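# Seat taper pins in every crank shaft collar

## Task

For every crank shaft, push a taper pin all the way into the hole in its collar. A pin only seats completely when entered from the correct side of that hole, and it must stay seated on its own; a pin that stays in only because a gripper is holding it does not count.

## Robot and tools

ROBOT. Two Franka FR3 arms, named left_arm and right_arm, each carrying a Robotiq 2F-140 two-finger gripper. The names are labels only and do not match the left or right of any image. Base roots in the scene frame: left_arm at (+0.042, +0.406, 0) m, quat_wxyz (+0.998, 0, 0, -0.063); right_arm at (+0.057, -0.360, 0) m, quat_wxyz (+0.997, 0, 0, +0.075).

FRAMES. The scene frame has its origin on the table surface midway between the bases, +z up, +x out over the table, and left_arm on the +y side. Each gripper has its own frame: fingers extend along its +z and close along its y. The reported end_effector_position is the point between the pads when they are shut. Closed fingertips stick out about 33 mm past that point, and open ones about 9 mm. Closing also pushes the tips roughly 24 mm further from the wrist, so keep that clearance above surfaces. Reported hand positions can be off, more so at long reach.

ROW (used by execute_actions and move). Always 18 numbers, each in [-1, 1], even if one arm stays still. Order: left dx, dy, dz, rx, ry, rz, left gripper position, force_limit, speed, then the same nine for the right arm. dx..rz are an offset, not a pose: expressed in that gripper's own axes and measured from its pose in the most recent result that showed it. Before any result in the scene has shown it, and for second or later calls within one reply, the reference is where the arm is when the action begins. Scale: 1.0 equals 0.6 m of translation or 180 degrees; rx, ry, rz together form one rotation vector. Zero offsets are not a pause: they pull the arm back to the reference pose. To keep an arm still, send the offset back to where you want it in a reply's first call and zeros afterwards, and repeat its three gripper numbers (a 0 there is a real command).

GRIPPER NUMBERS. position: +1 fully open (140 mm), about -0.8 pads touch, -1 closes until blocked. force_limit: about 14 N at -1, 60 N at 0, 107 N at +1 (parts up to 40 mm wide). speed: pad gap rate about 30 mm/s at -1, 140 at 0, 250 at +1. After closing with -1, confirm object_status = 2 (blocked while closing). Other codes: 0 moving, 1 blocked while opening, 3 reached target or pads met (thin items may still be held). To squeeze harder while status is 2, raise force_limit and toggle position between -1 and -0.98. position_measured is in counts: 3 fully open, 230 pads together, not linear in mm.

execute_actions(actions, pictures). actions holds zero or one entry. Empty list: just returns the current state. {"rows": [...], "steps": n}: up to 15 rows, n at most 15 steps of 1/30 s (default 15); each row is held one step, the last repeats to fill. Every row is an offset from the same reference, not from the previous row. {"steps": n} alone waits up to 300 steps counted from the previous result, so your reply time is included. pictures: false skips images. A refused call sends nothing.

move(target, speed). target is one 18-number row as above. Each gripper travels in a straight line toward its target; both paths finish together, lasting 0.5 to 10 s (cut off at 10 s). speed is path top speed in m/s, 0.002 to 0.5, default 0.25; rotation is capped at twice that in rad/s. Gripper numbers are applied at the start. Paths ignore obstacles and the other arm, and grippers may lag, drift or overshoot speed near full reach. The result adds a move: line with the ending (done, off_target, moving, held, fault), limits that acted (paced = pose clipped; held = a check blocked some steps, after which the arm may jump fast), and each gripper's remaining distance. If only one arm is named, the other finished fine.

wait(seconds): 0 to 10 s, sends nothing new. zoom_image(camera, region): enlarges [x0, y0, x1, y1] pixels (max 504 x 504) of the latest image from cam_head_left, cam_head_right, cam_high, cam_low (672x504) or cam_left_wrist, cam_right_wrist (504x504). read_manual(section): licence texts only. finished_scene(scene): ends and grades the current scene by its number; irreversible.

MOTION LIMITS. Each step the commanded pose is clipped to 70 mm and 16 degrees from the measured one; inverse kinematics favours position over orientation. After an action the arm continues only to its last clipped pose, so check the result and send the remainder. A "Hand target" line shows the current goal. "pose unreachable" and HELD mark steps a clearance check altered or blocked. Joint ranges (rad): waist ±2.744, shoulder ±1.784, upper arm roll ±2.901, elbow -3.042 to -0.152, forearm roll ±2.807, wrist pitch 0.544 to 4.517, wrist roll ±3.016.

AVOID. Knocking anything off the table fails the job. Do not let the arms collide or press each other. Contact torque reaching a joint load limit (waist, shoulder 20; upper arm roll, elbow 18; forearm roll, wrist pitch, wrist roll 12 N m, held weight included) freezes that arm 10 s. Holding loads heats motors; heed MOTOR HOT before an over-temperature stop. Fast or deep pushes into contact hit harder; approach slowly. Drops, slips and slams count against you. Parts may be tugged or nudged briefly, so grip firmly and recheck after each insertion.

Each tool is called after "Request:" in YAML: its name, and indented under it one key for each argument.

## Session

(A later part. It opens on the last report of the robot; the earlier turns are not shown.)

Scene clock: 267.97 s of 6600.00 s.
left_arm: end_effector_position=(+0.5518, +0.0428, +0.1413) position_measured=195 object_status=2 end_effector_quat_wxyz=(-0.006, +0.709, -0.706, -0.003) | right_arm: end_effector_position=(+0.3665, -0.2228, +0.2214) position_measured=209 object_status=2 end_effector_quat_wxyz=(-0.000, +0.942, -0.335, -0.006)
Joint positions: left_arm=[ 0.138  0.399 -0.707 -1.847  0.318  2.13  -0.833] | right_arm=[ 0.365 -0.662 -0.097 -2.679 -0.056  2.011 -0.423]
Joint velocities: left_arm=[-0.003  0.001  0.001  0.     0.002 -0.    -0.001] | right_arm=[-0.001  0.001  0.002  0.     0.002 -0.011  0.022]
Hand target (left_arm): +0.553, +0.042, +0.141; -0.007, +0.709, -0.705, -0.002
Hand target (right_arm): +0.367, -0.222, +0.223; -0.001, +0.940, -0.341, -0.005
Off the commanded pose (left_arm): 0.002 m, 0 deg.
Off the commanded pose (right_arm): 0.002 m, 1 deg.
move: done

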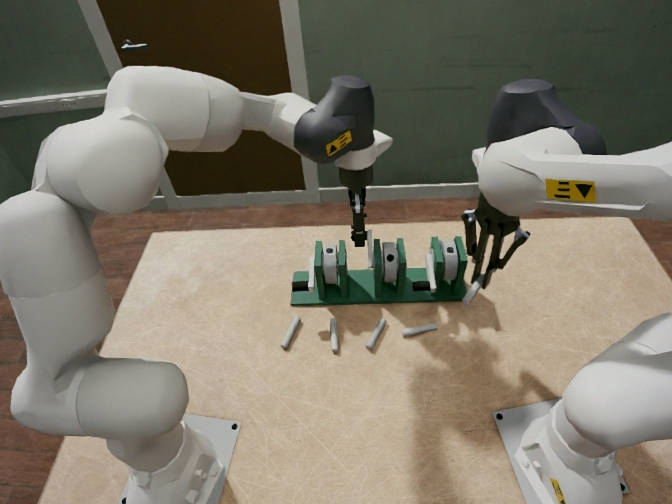

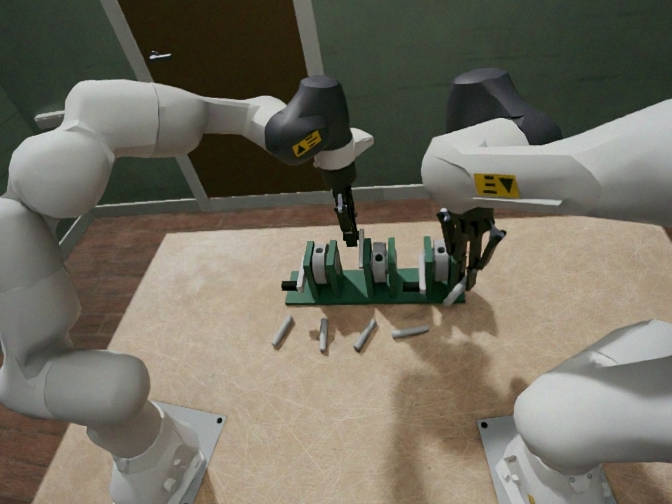

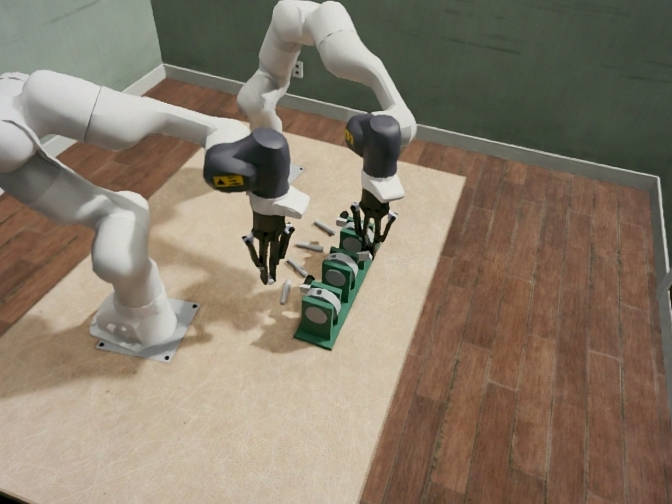

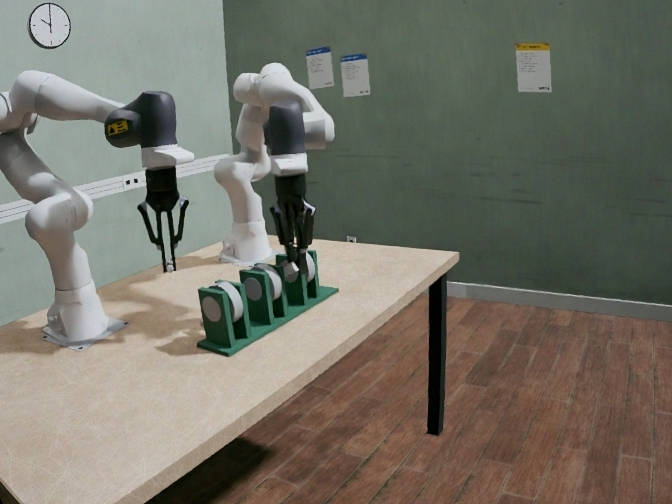

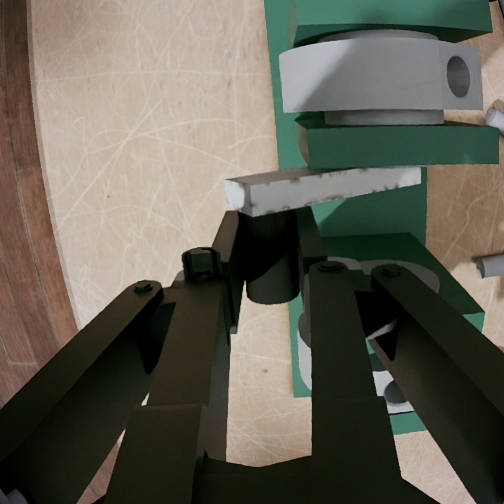

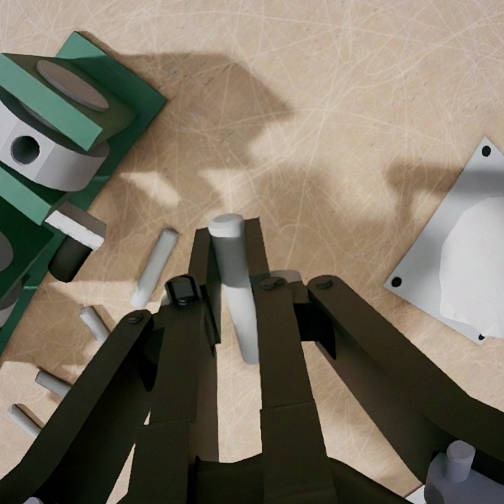

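Request:
move:
  target: [0,-0.018,0.061,0,0,0,-1,-1,-0.5,0,0,-0.066,0,0,0.041,-1,0,-0.5]
  speed: 0.06

Request:
zoom_image:
  camera: "cam_head_left"
  region: [370,234,410,264]

Scene clock: 273.67 s of 6600.00 s.
left_arm: end_effector_position=(+0.5609, +0.0428, +0.1054) position_measured=195 object_status=2 end_effector_quat_wxyz=(-0.005, +0.708, -0.706, -0.005) | right_arm: end_effector_position=(+0.3672, -0.2231, +0.2592) position_measured=209 object_status=2 end_effector_quat_wxyz=(+0.001, +0.921, -0.389, -0.006)
Joint positions: left_arm=[ 0.108  0.473 -0.667 -1.838  0.364  2.18  -0.849] | right_arm=[ 0.325 -0.683 -0.056 -2.596 -0.03   1.905 -0.329]
Joint velocities: left_arm=[-0.003  0.    -0.     0.001  0.002 -0.    -0.003] | right_arm=[-0.002 -0.001  0.001 -0.001  0.001 -0.012  0.024]
Hand target (left_arm): +0.563, +0.042, +0.105; -0.006, +0.708, -0.706, -0.003
Hand target (right_arm): +0.367, -0.223, +0.261; +0.000, +0.919, -0.395, -0.005
Off the commanded pose (left_arm): 0.002 m, 0 deg.
Off the commanded pose (right_arm): 0.002 m, 1 deg.
After step 90, 1.27 s passed at rest.
move: done

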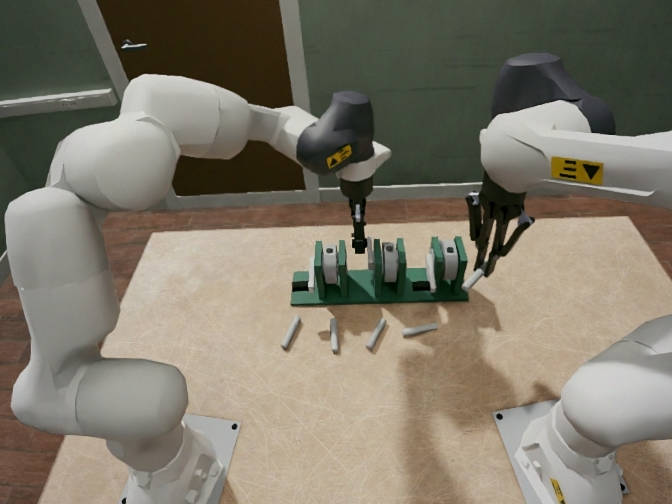

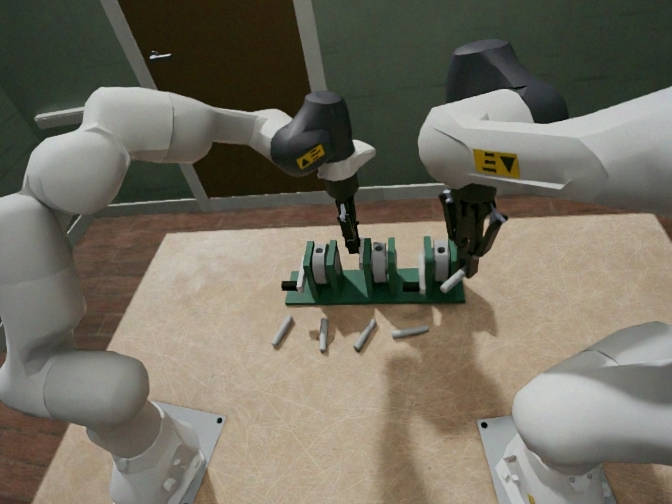

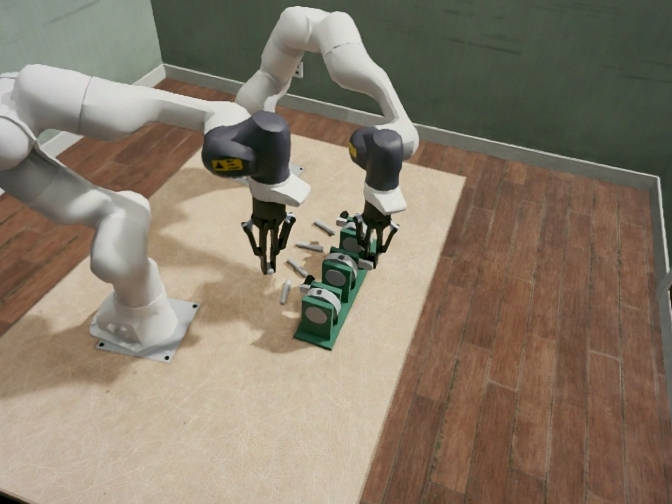

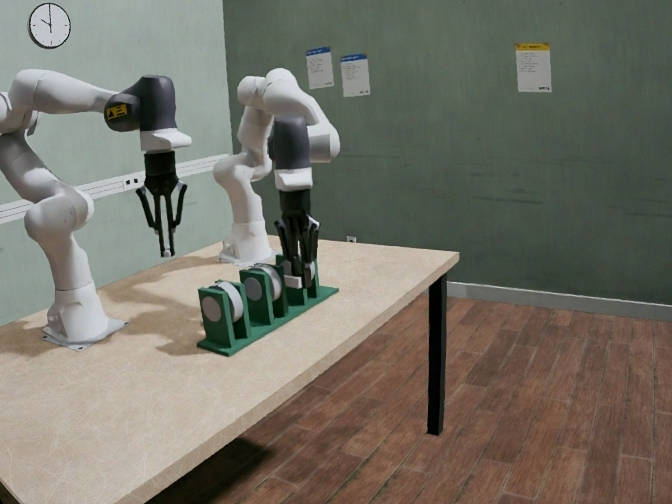

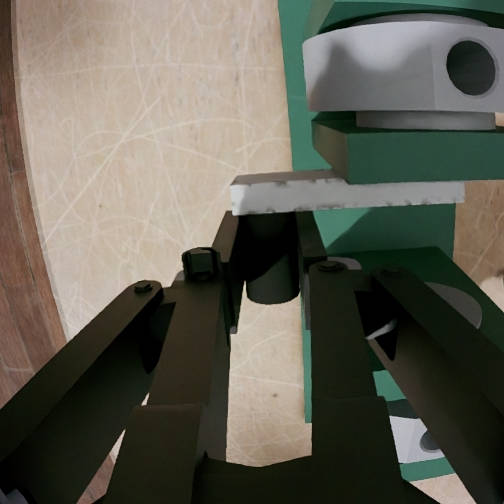

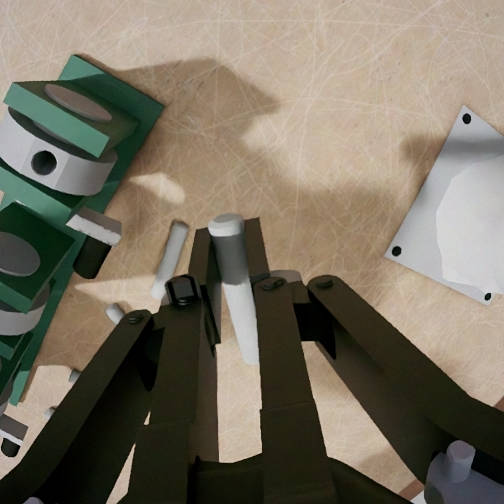

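Region (370, 234, 410, 264) of cam_head_left's 672x504 image, scaled by 12.600, with more detail than that image has; it fills the top 378 rows of this view, and the rest is white.

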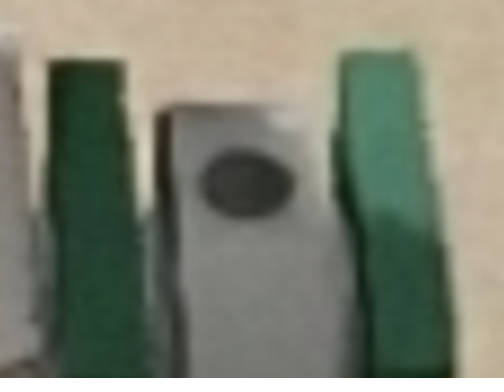

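Request:
zoom_image:
  camera: "cam_head_left"
  region: [310,230,470,270]

Request:
zoom_image:
  camera: "cam_low"
  region: [190,240,350,360]

Region (310, 230, 470, 270) of cam_head_left's 672x504 image, scaled by 3.150, with more detail than that image has; it fills the top 126 rows of this view, and the rest is white.

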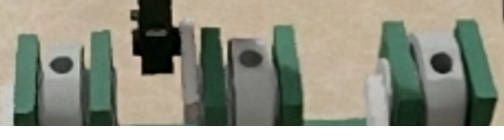

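Region (190, 240, 350, 360) of cam_low's 672x504 image, scaled by 3.150, with more detail than that image has; it fills the top 378 rows of this view, and the rest is white.

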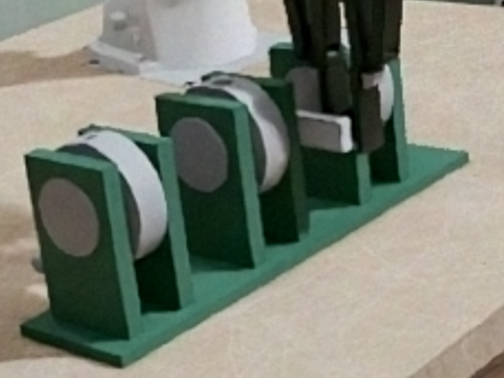

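Request:
zoom_image:
  camera: "cam_head_left"
  region: [405,230,485,300]

Request:
zoom_image:
  camera: "cam_head_left"
  region: [285,230,365,300]

Region (405, 230, 485, 300) of cam_head_left's 672x504 image, scaled by 6.300, with more detail than that image has; it fills the top 441 rows of this view, and the rest is white.

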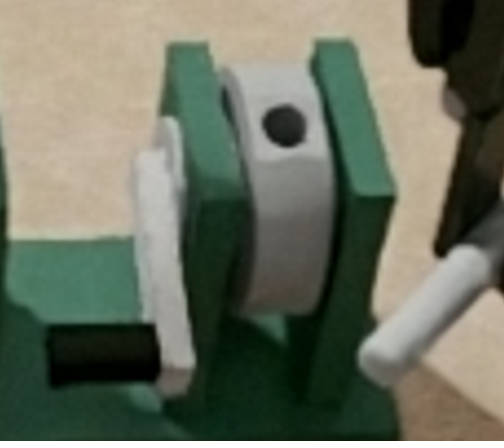

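Region (285, 230, 365, 300) of cam_head_left's 672x504 image, scaled by 6.300, with more detail than that image has; it fills the top 441 rows of this view, and the rest is white.

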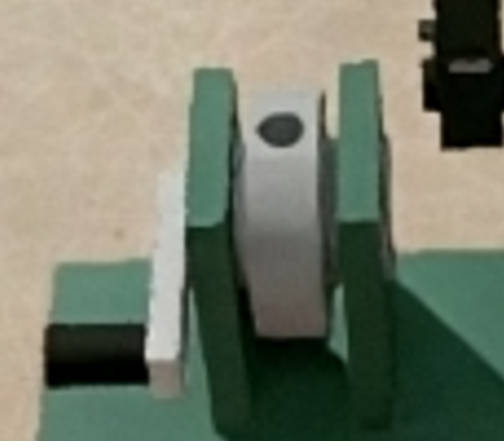

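Request:
move:
  target: [0,0,0,0,0,0,-0.3,-1,0,0,0,-0.002,0,0,-0.127,-1,0,-0.5]
  speed: 0.25

Request:
move:
  target: [0,0,-0.17,0,0,0,-0.3,-1,0,0,0,0,0,0,0,-1,0,-0.5]
  speed: 0.2

Scene clock: 297.10 s of 6600.00 s.
left_arm: end_effector_position=(+0.5609, +0.0428, +0.1053) position_measured=167 object_status=3 end_effector_quat_wxyz=(-0.005, +0.708, -0.706, -0.005) | right_arm: end_effector_position=(+0.3659, -0.2228, +0.2581) position_measured=209 object_status=2 end_effector_quat_wxyz=(-0.001, +0.978, -0.206, -0.009)
Joint positions: left_arm=[ 0.107  0.473 -0.666 -1.838  0.364  2.18  -0.849] | right_arm=[ 0.517 -0.697 -0.221 -2.594 -0.135  1.893 -0.614]
Joint velocities: left_arm=[ 0.    -0.     0.     0.001 -0.001 -0.    -0.001] | right_arm=[ 0.002 -0.    -0.004  0.001 -0.004 -0.001 -0.024]
Hand target (left_arm): +0.561, +0.043, +0.105; -0.005, +0.708, -0.706, -0.005
Hand target (right_arm): +0.367, -0.223, +0.260; -0.001, +0.980, -0.200, -0.008
Off the commanded pose (left_arm): 0.000 m, 0 deg.
Off the commanded pose (right_arm): 0.003 m, 1 deg.
After step 90, 18.83 s passed at rest.
move: done

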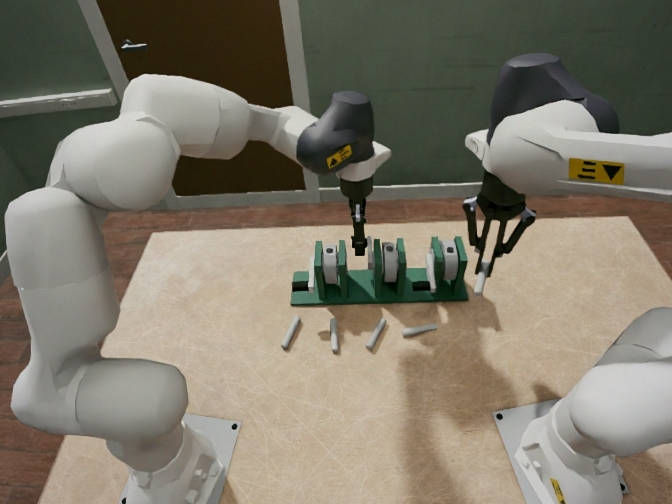

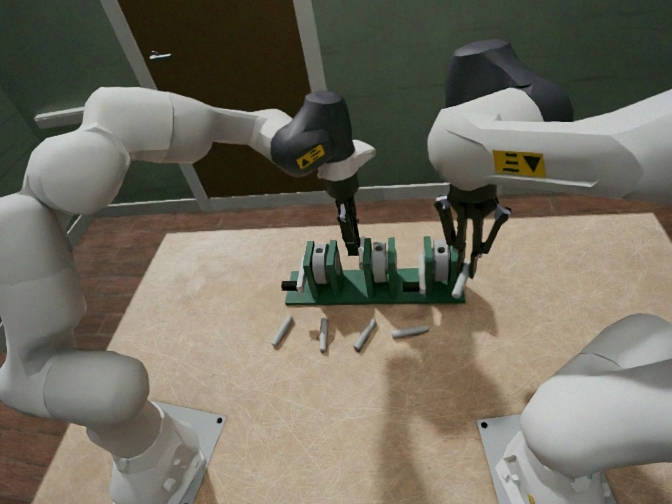

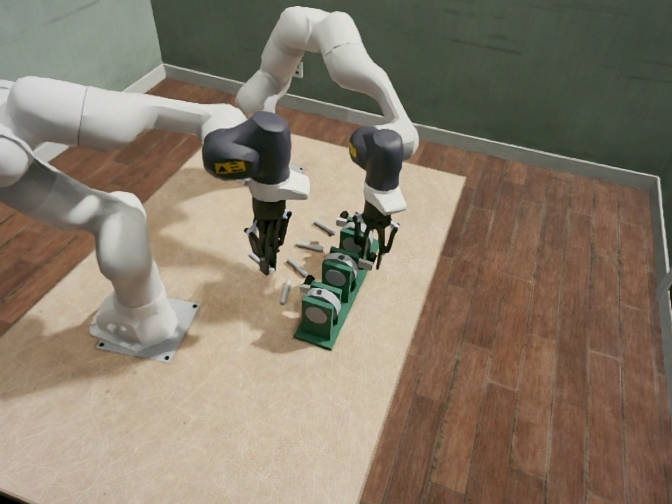

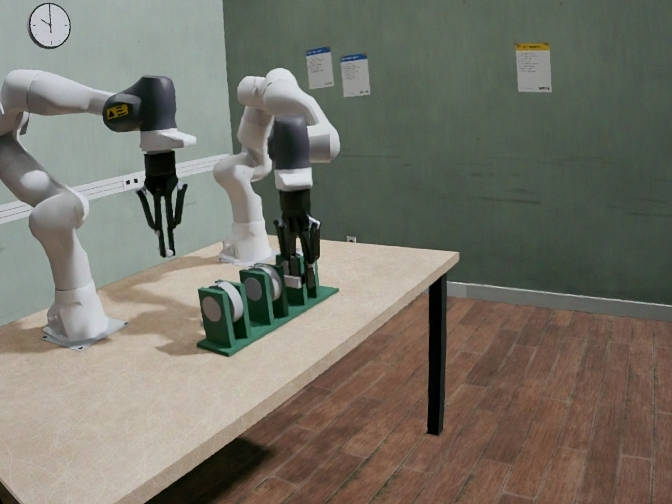

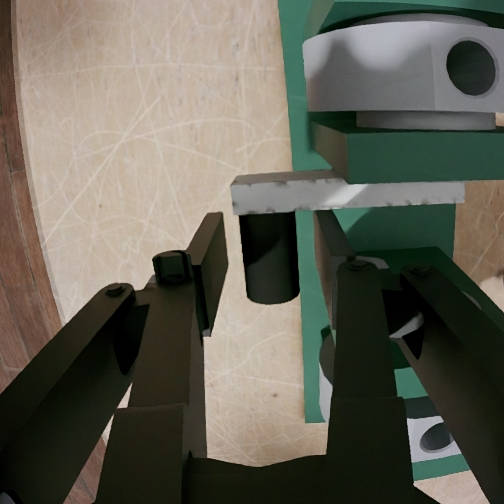

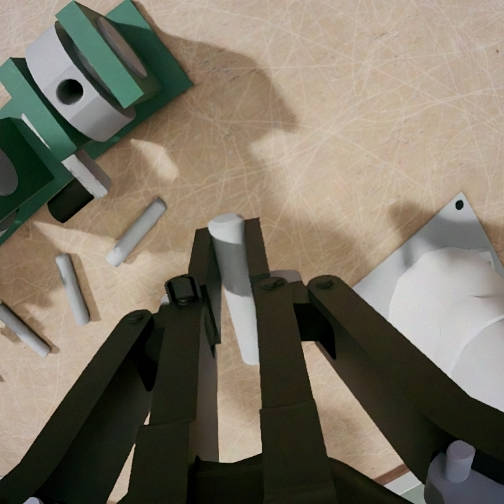

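Scene clock: 298.30 s of 6600.00 s.
left_arm: end_effector_position=(+0.5622, +0.0433, +0.2077) position_measured=167 object_status=3 end_effector_quat_wxyz=(-0.007, +0.711, -0.703, -0.002) | right_arm: end_effector_position=(+0.3659, -0.2228, +0.2581) position_measured=209 object_status=2 end_effector_quat_wxyz=(-0.001, +0.979, -0.206, -0.009)
Joint positions: left_arm=[ 0.149  0.351 -0.728 -1.731  0.269  1.981 -0.794] | right_arm=[ 0.517 -0.697 -0.221 -2.594 -0.135  1.893 -0.614]
Joint velocities: left_arm=[ 0.     0.001  0.    -0.    -0.002 -0.01   0.01 ] | right_arm=[ 0.001 -0.    -0.001 -0.001  0.     0.     0.001]
Hand target (left_arm): +0.561, +0.044, +0.207; -0.005, +0.709, -0.705, -0.005
Hand target (right_arm): +0.366, -0.223, +0.258; -0.001, +0.978, -0.206, -0.009
Off the commanded pose (left_arm): 0.002 m, 1 deg.
Off the commanded pose (right_arm): 0.000 m, 0 deg.
move: done

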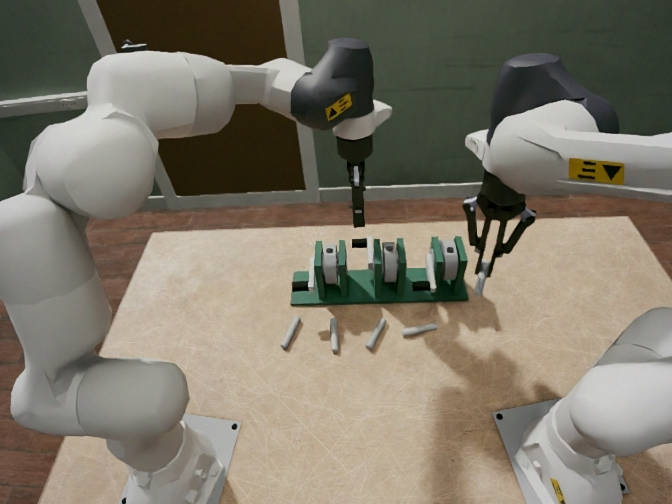

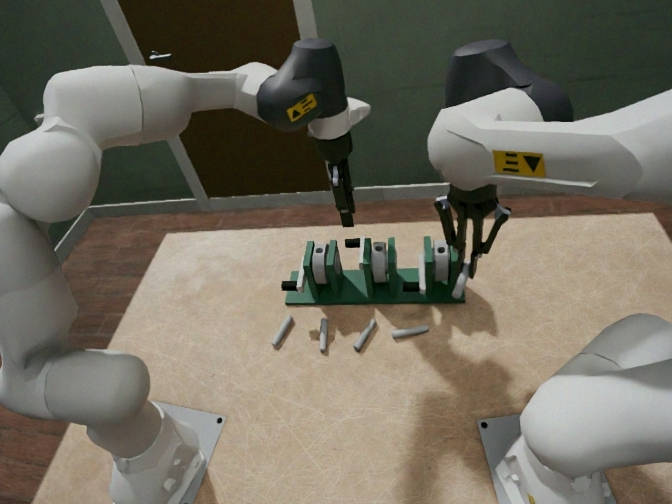

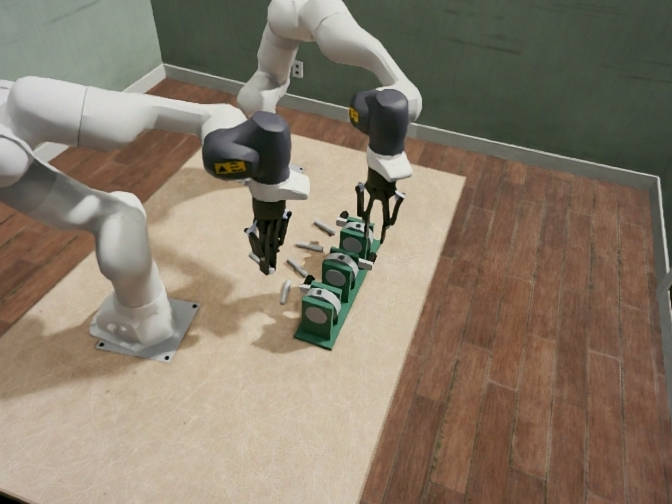

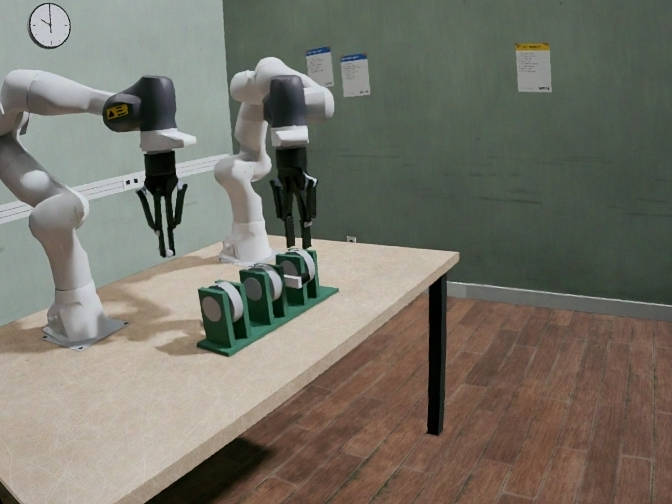

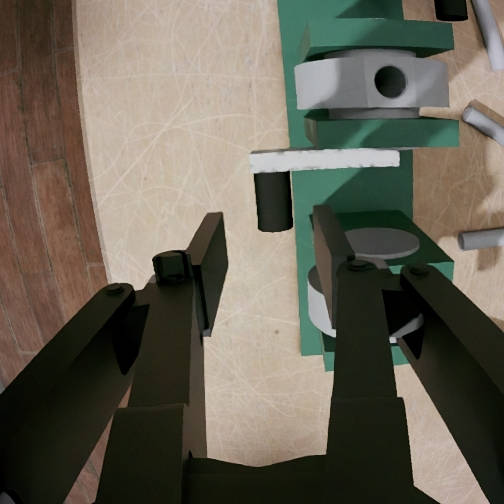

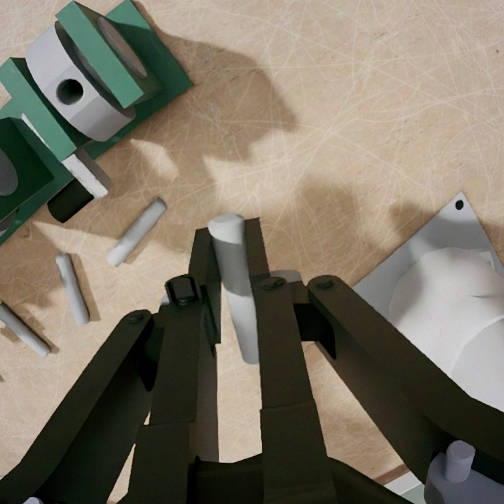

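Request:
move:
  target: [-0.328,0.12,-0.057,0,0.472,0,1,-1,0,0.029,-0.388,-0.02,0,0.505,0,-1,0,-0.5]
  speed: 0.25

Scene clock: 311.80 s of 6600.00 s.
left_arm: end_effector_position=(+0.4815, +0.2276, +0.2414) position_measured=3 object_status=3 end_effector_quat_wxyz=(+0.486, +0.522, -0.512, +0.479) | right_arm: end_effector_position=(+0.4668, -0.0099, +0.2520) position_measured=209 object_status=2 end_effector_quat_wxyz=(+0.150, +0.702, -0.125, +0.685)
Joint positions: left_arm=[ 0.823  0.227 -0.38  -2.386 -1.214  1.532  1.015] | right_arm=[-0.64  -1.142  1.747 -2.395 -0.599  2.328  0.548]
Joint velocities: left_arm=[ 0.    -0.     0.    -0.001 -0.    -0.005  0.029] | right_arm=[-0.002 -0.007  0.001  0.001  0.011 -0.     0.008]
Hand target (left_arm): +0.481, +0.228, +0.242; +0.485, +0.516, -0.516, +0.482
Hand target (right_arm): +0.467, -0.010, +0.253; +0.148, +0.701, -0.128, +0.686
Off the commanded pose (left_arm): 0.013 m, 2 deg.
Off the commanded pose (right_arm): 0.021 m, 3 deg.
After step 90, 6.53 s passed at rest.
move: off_target (left_arm, right_arm)

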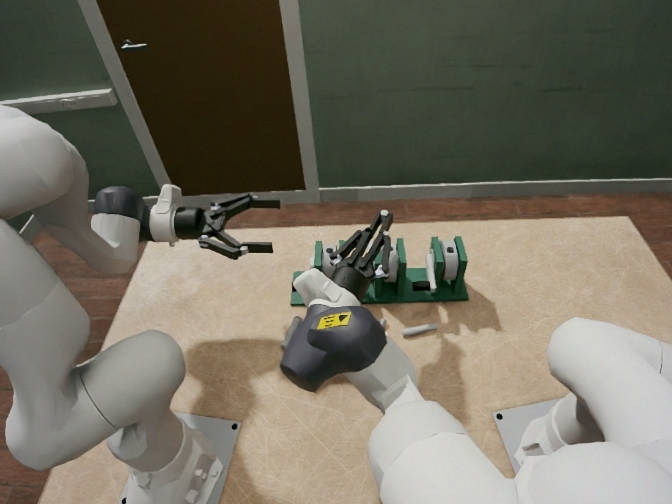

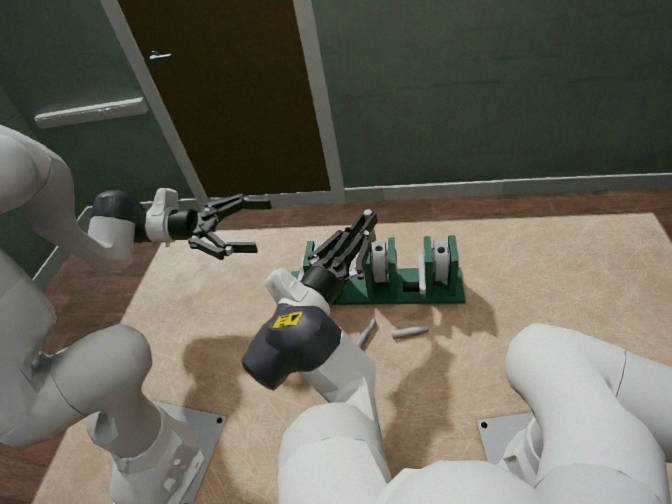

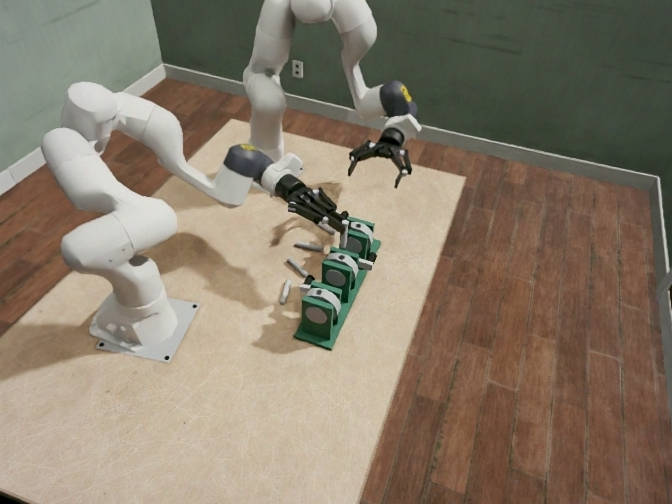

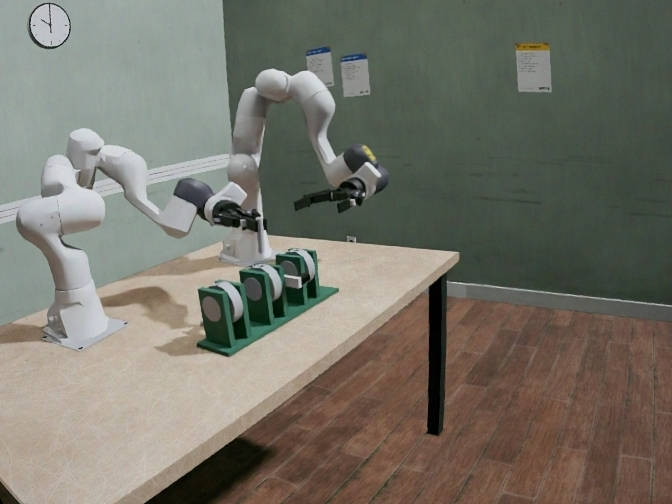

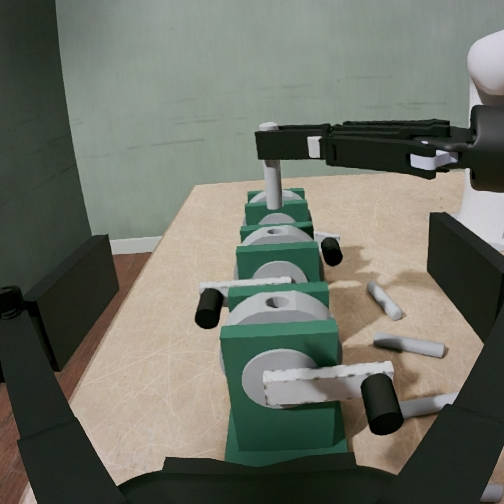

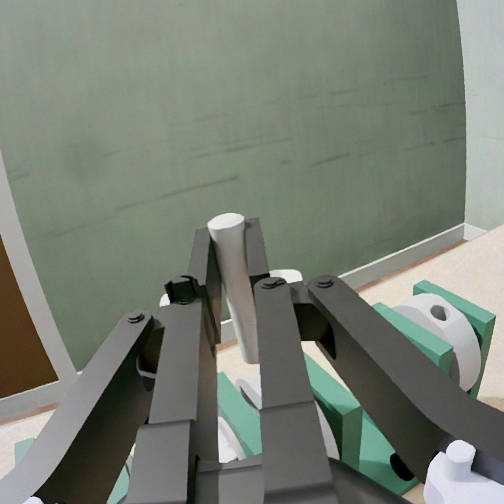

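Request:
move:
  target: [0,0,0,0,0,0,1,-1,0,-0.025,0.008,0,-0.006,0.0055,0.0125,-1,0,-0.5]
  speed: 0.05

Request:
zoom_image:
  camera: "cam_left_wrist"
  region: [220,130,340,250]

Request:
zoom_image:
  camera: "cam_right_wrist"
  region: [200,320,300,420]

Scene clock: 321.47 s of 6600.00 s.
left_arm: end_effector_position=(+0.4814, +0.2275, +0.2417) position_measured=3 object_status=3 end_effector_quat_wxyz=(+0.486, +0.520, -0.513, +0.480) | right_arm: end_effector_position=(+0.4644, -0.0145, +0.2363) position_measured=209 object_status=2 end_effector_quat_wxyz=(+0.146, +0.694, -0.139, +0.692)
Joint positions: left_arm=[ 0.823  0.227 -0.38  -2.386 -1.214  1.531  1.02 ] | right_arm=[-0.652 -1.19   1.789 -2.387 -0.549  2.322  0.583]
Joint velocities: left_arm=[ 0.    -0.001 -0.001 -0.002  0.001  0.    -0.003] | right_arm=[-0.    -0.012  0.    -0.001  0.02  -0.     0.01 ]
Hand target (left_arm): +0.482, +0.228, +0.241; +0.486, +0.522, -0.512, +0.479
Hand target (right_arm): +0.464, -0.015, +0.237; +0.144, +0.692, -0.143, +0.693
Off the commanded pose (left_arm): 0.000 m, 0 deg.
Off the commanded pose (right_arm): 0.001 m, 1 deg.
After step 90, 5.80 s passed at rest.
move: done

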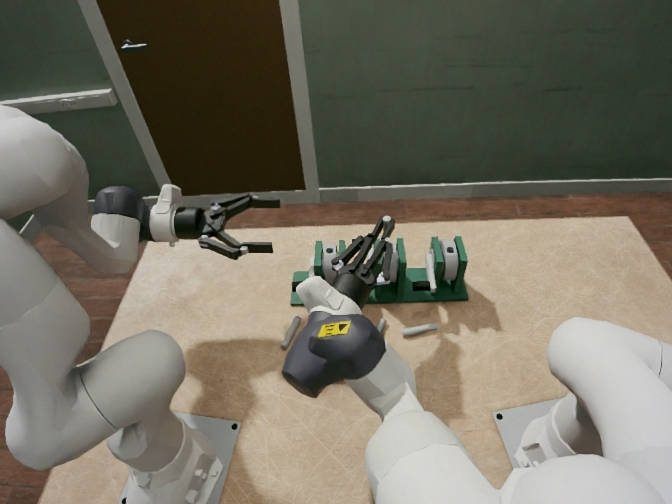

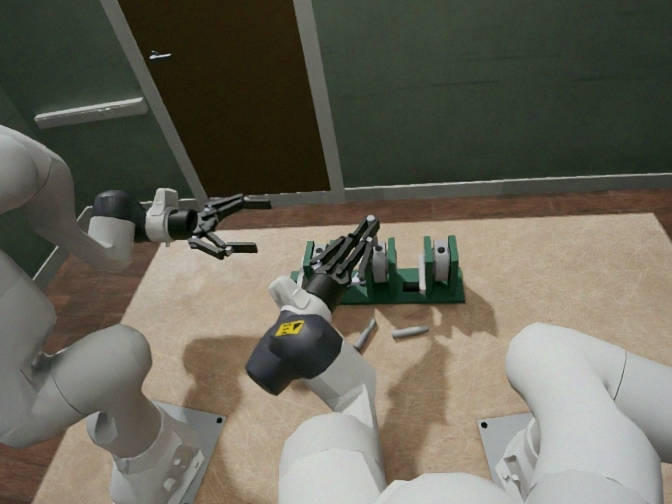

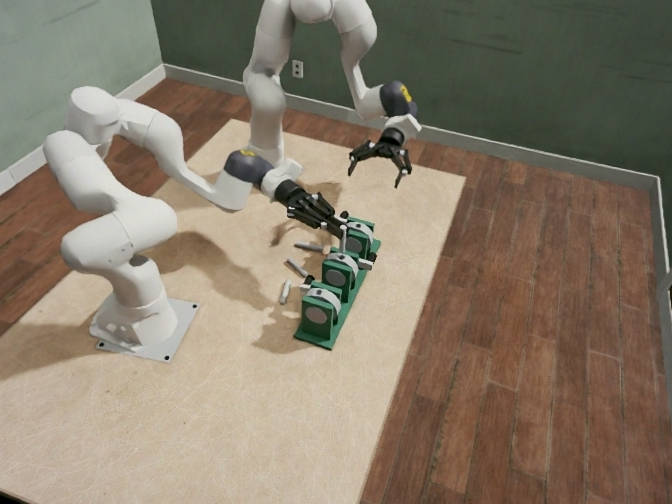

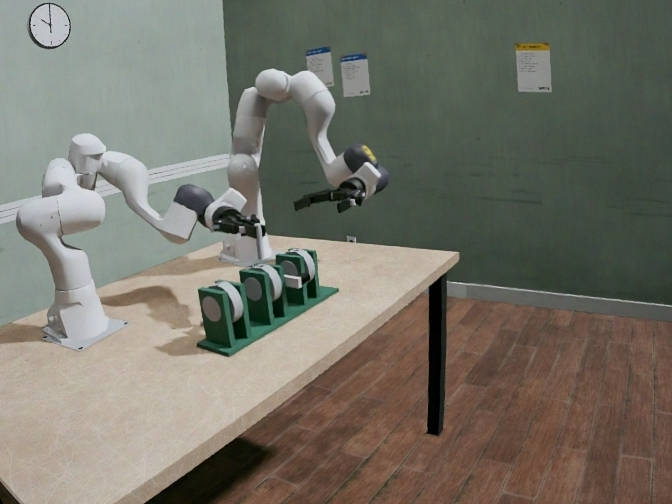

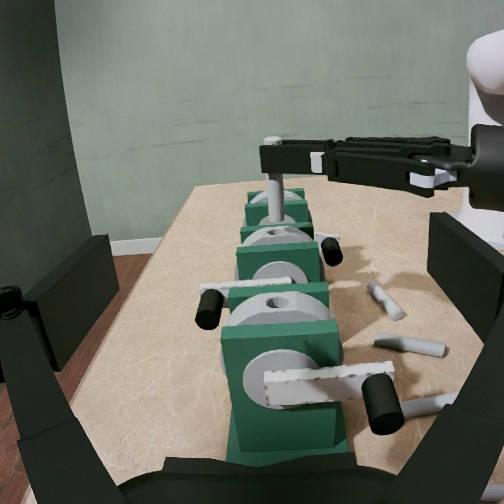

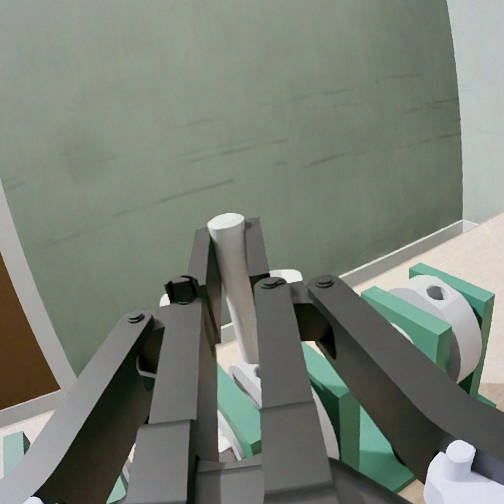

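Region (220, 130, 340, 250) of cam_left_wrist's 504x504 image, scaled by 4.200, with more detail than that image has.

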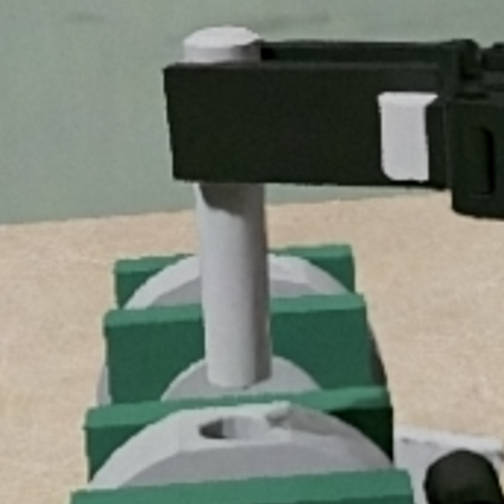

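Region (200, 320, 300, 420) of cam_right_wrist's 504x504 image, scaled by 5.040, with more detail than that image has.

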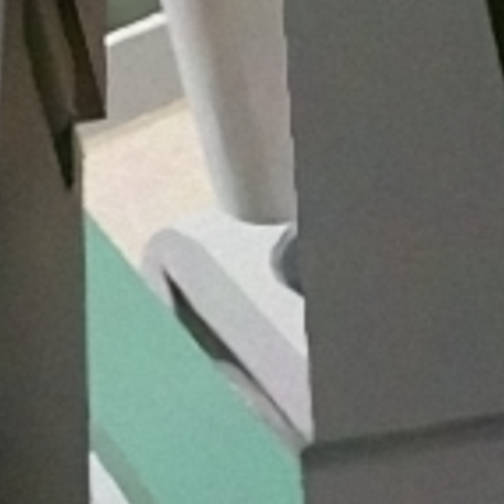

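Request:
move:
  target: [0,0,0,0,0,0,1,-1,0,-0.01,0.009,0.0065,0,0,0.003,-1,0,-0.5]
  speed: 0.03

Request:
zoom_image:
  camera: "cam_left_wrist"
  region: [240,180,310,250]

Request:
zoom_image:
  camera: "cam_right_wrist"
  region: [200,320,300,420]

Scene clock: 333.03 s of 6600.00 s.
left_arm: end_effector_position=(+0.4814, +0.2275, +0.2417) position_measured=3 object_status=3 end_effector_quat_wxyz=(+0.486, +0.520, -0.513, +0.480) | right_arm: end_effector_position=(+0.4660, -0.0205, +0.2311) position_measured=209 object_status=2 end_effector_quat_wxyz=(+0.145, +0.694, -0.141, +0.692)
Joint positions: left_arm=[ 0.823  0.227 -0.38  -2.386 -1.214  1.531  1.019] | right_arm=[-0.652 -1.198  1.796 -2.402 -0.544  2.337  0.596]
Joint velocities: left_arm=[ 0.     0.001  0.     0.001 -0.     0.     0.002] | right_arm=[-0.    -0.004 -0.    -0.001  0.004  0.011  0.01 ]
Hand target (left_arm): +0.481, +0.227, +0.242; +0.486, +0.520, -0.513, +0.480
Hand target (right_arm): +0.466, -0.021, +0.230; +0.143, +0.693, -0.143, +0.692
Off the commanded pose (left_arm): 0.000 m, 0 deg.
Off the commanded pose (right_arm): 0.001 m, 0 deg.
After step 90, 7.87 s passed at rest.
move: done

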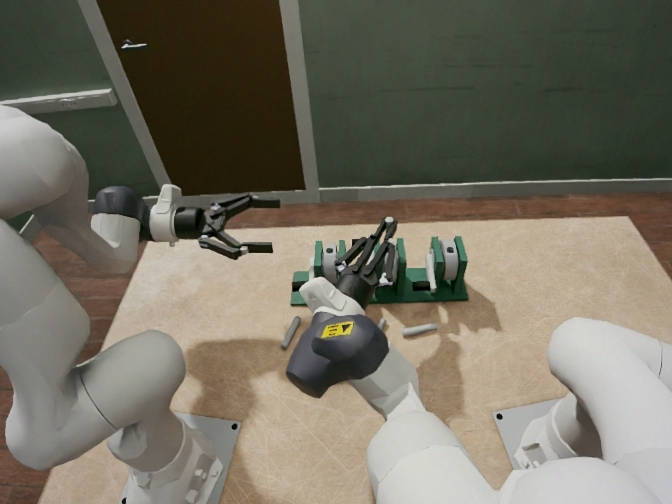

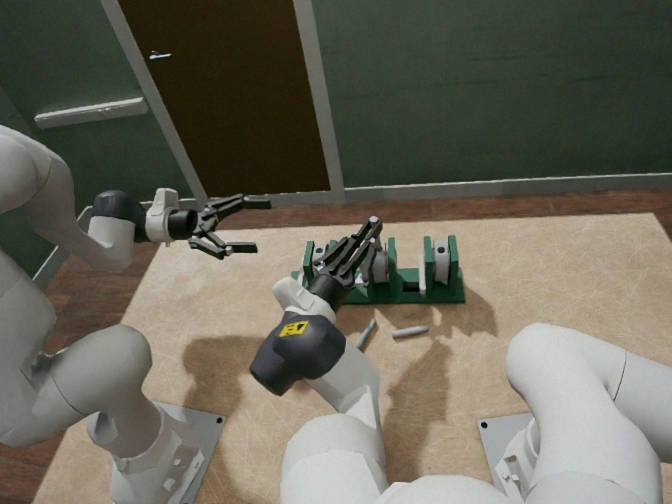

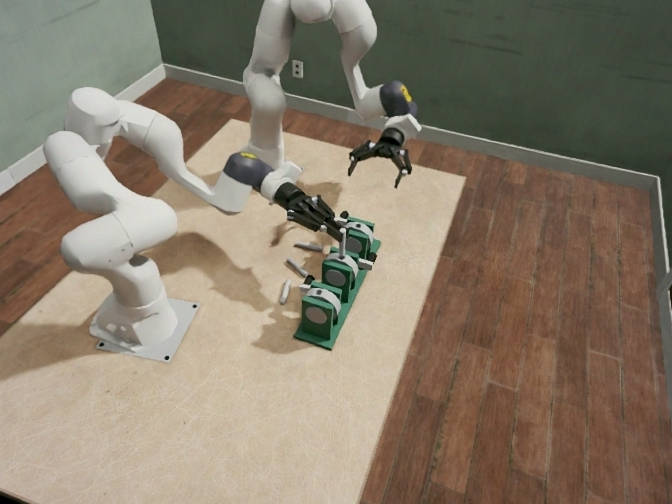

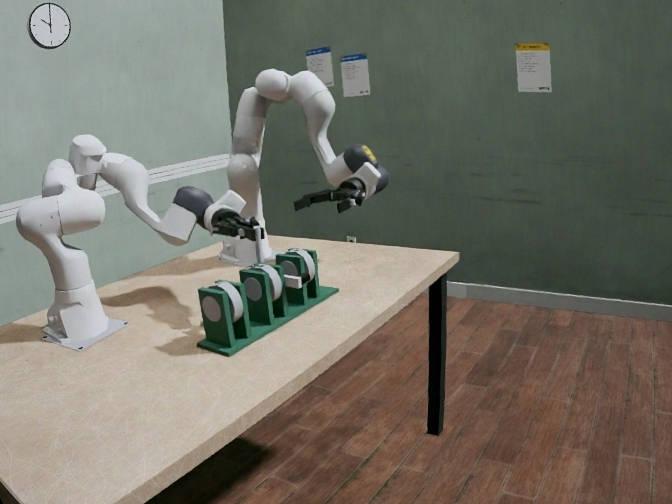

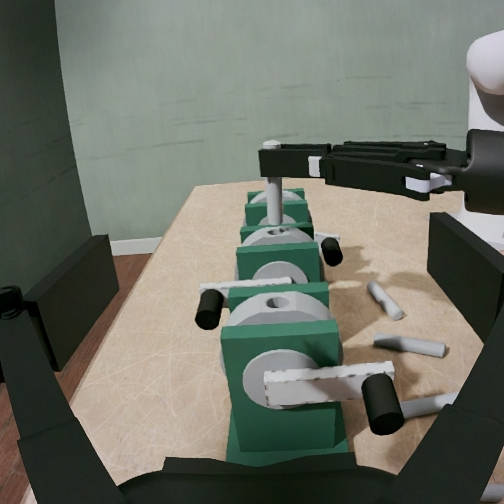

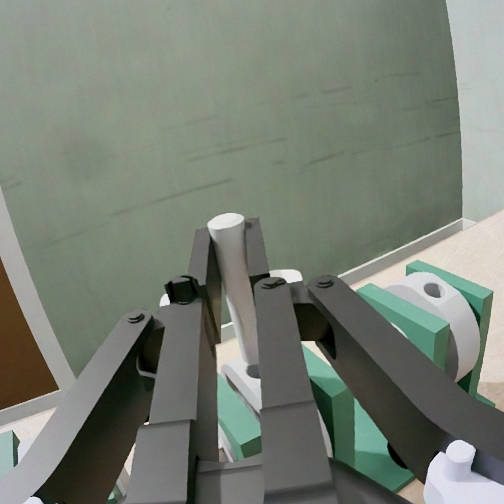

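Region (240, 180, 310, 250) of cam_left_wrist's 504x504 image, scaled by 7.200, with more detail than that image has.

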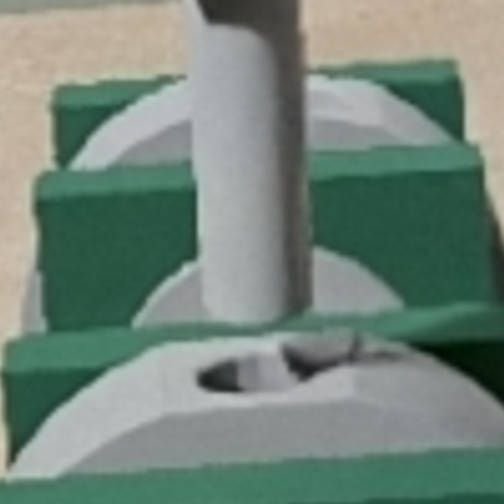

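Region (200, 320, 300, 420) of cam_right_wrist's 504x504 image, scaled by 5.040, with more detail than that image has.

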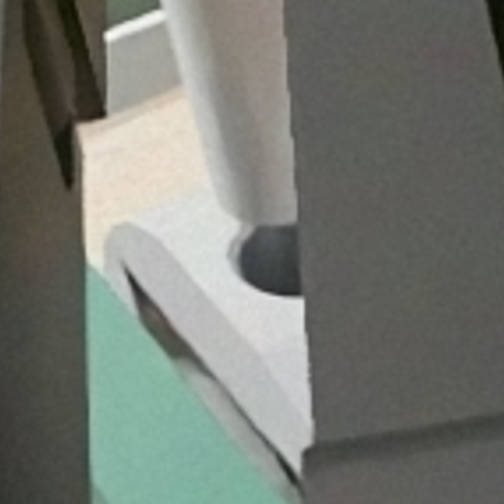

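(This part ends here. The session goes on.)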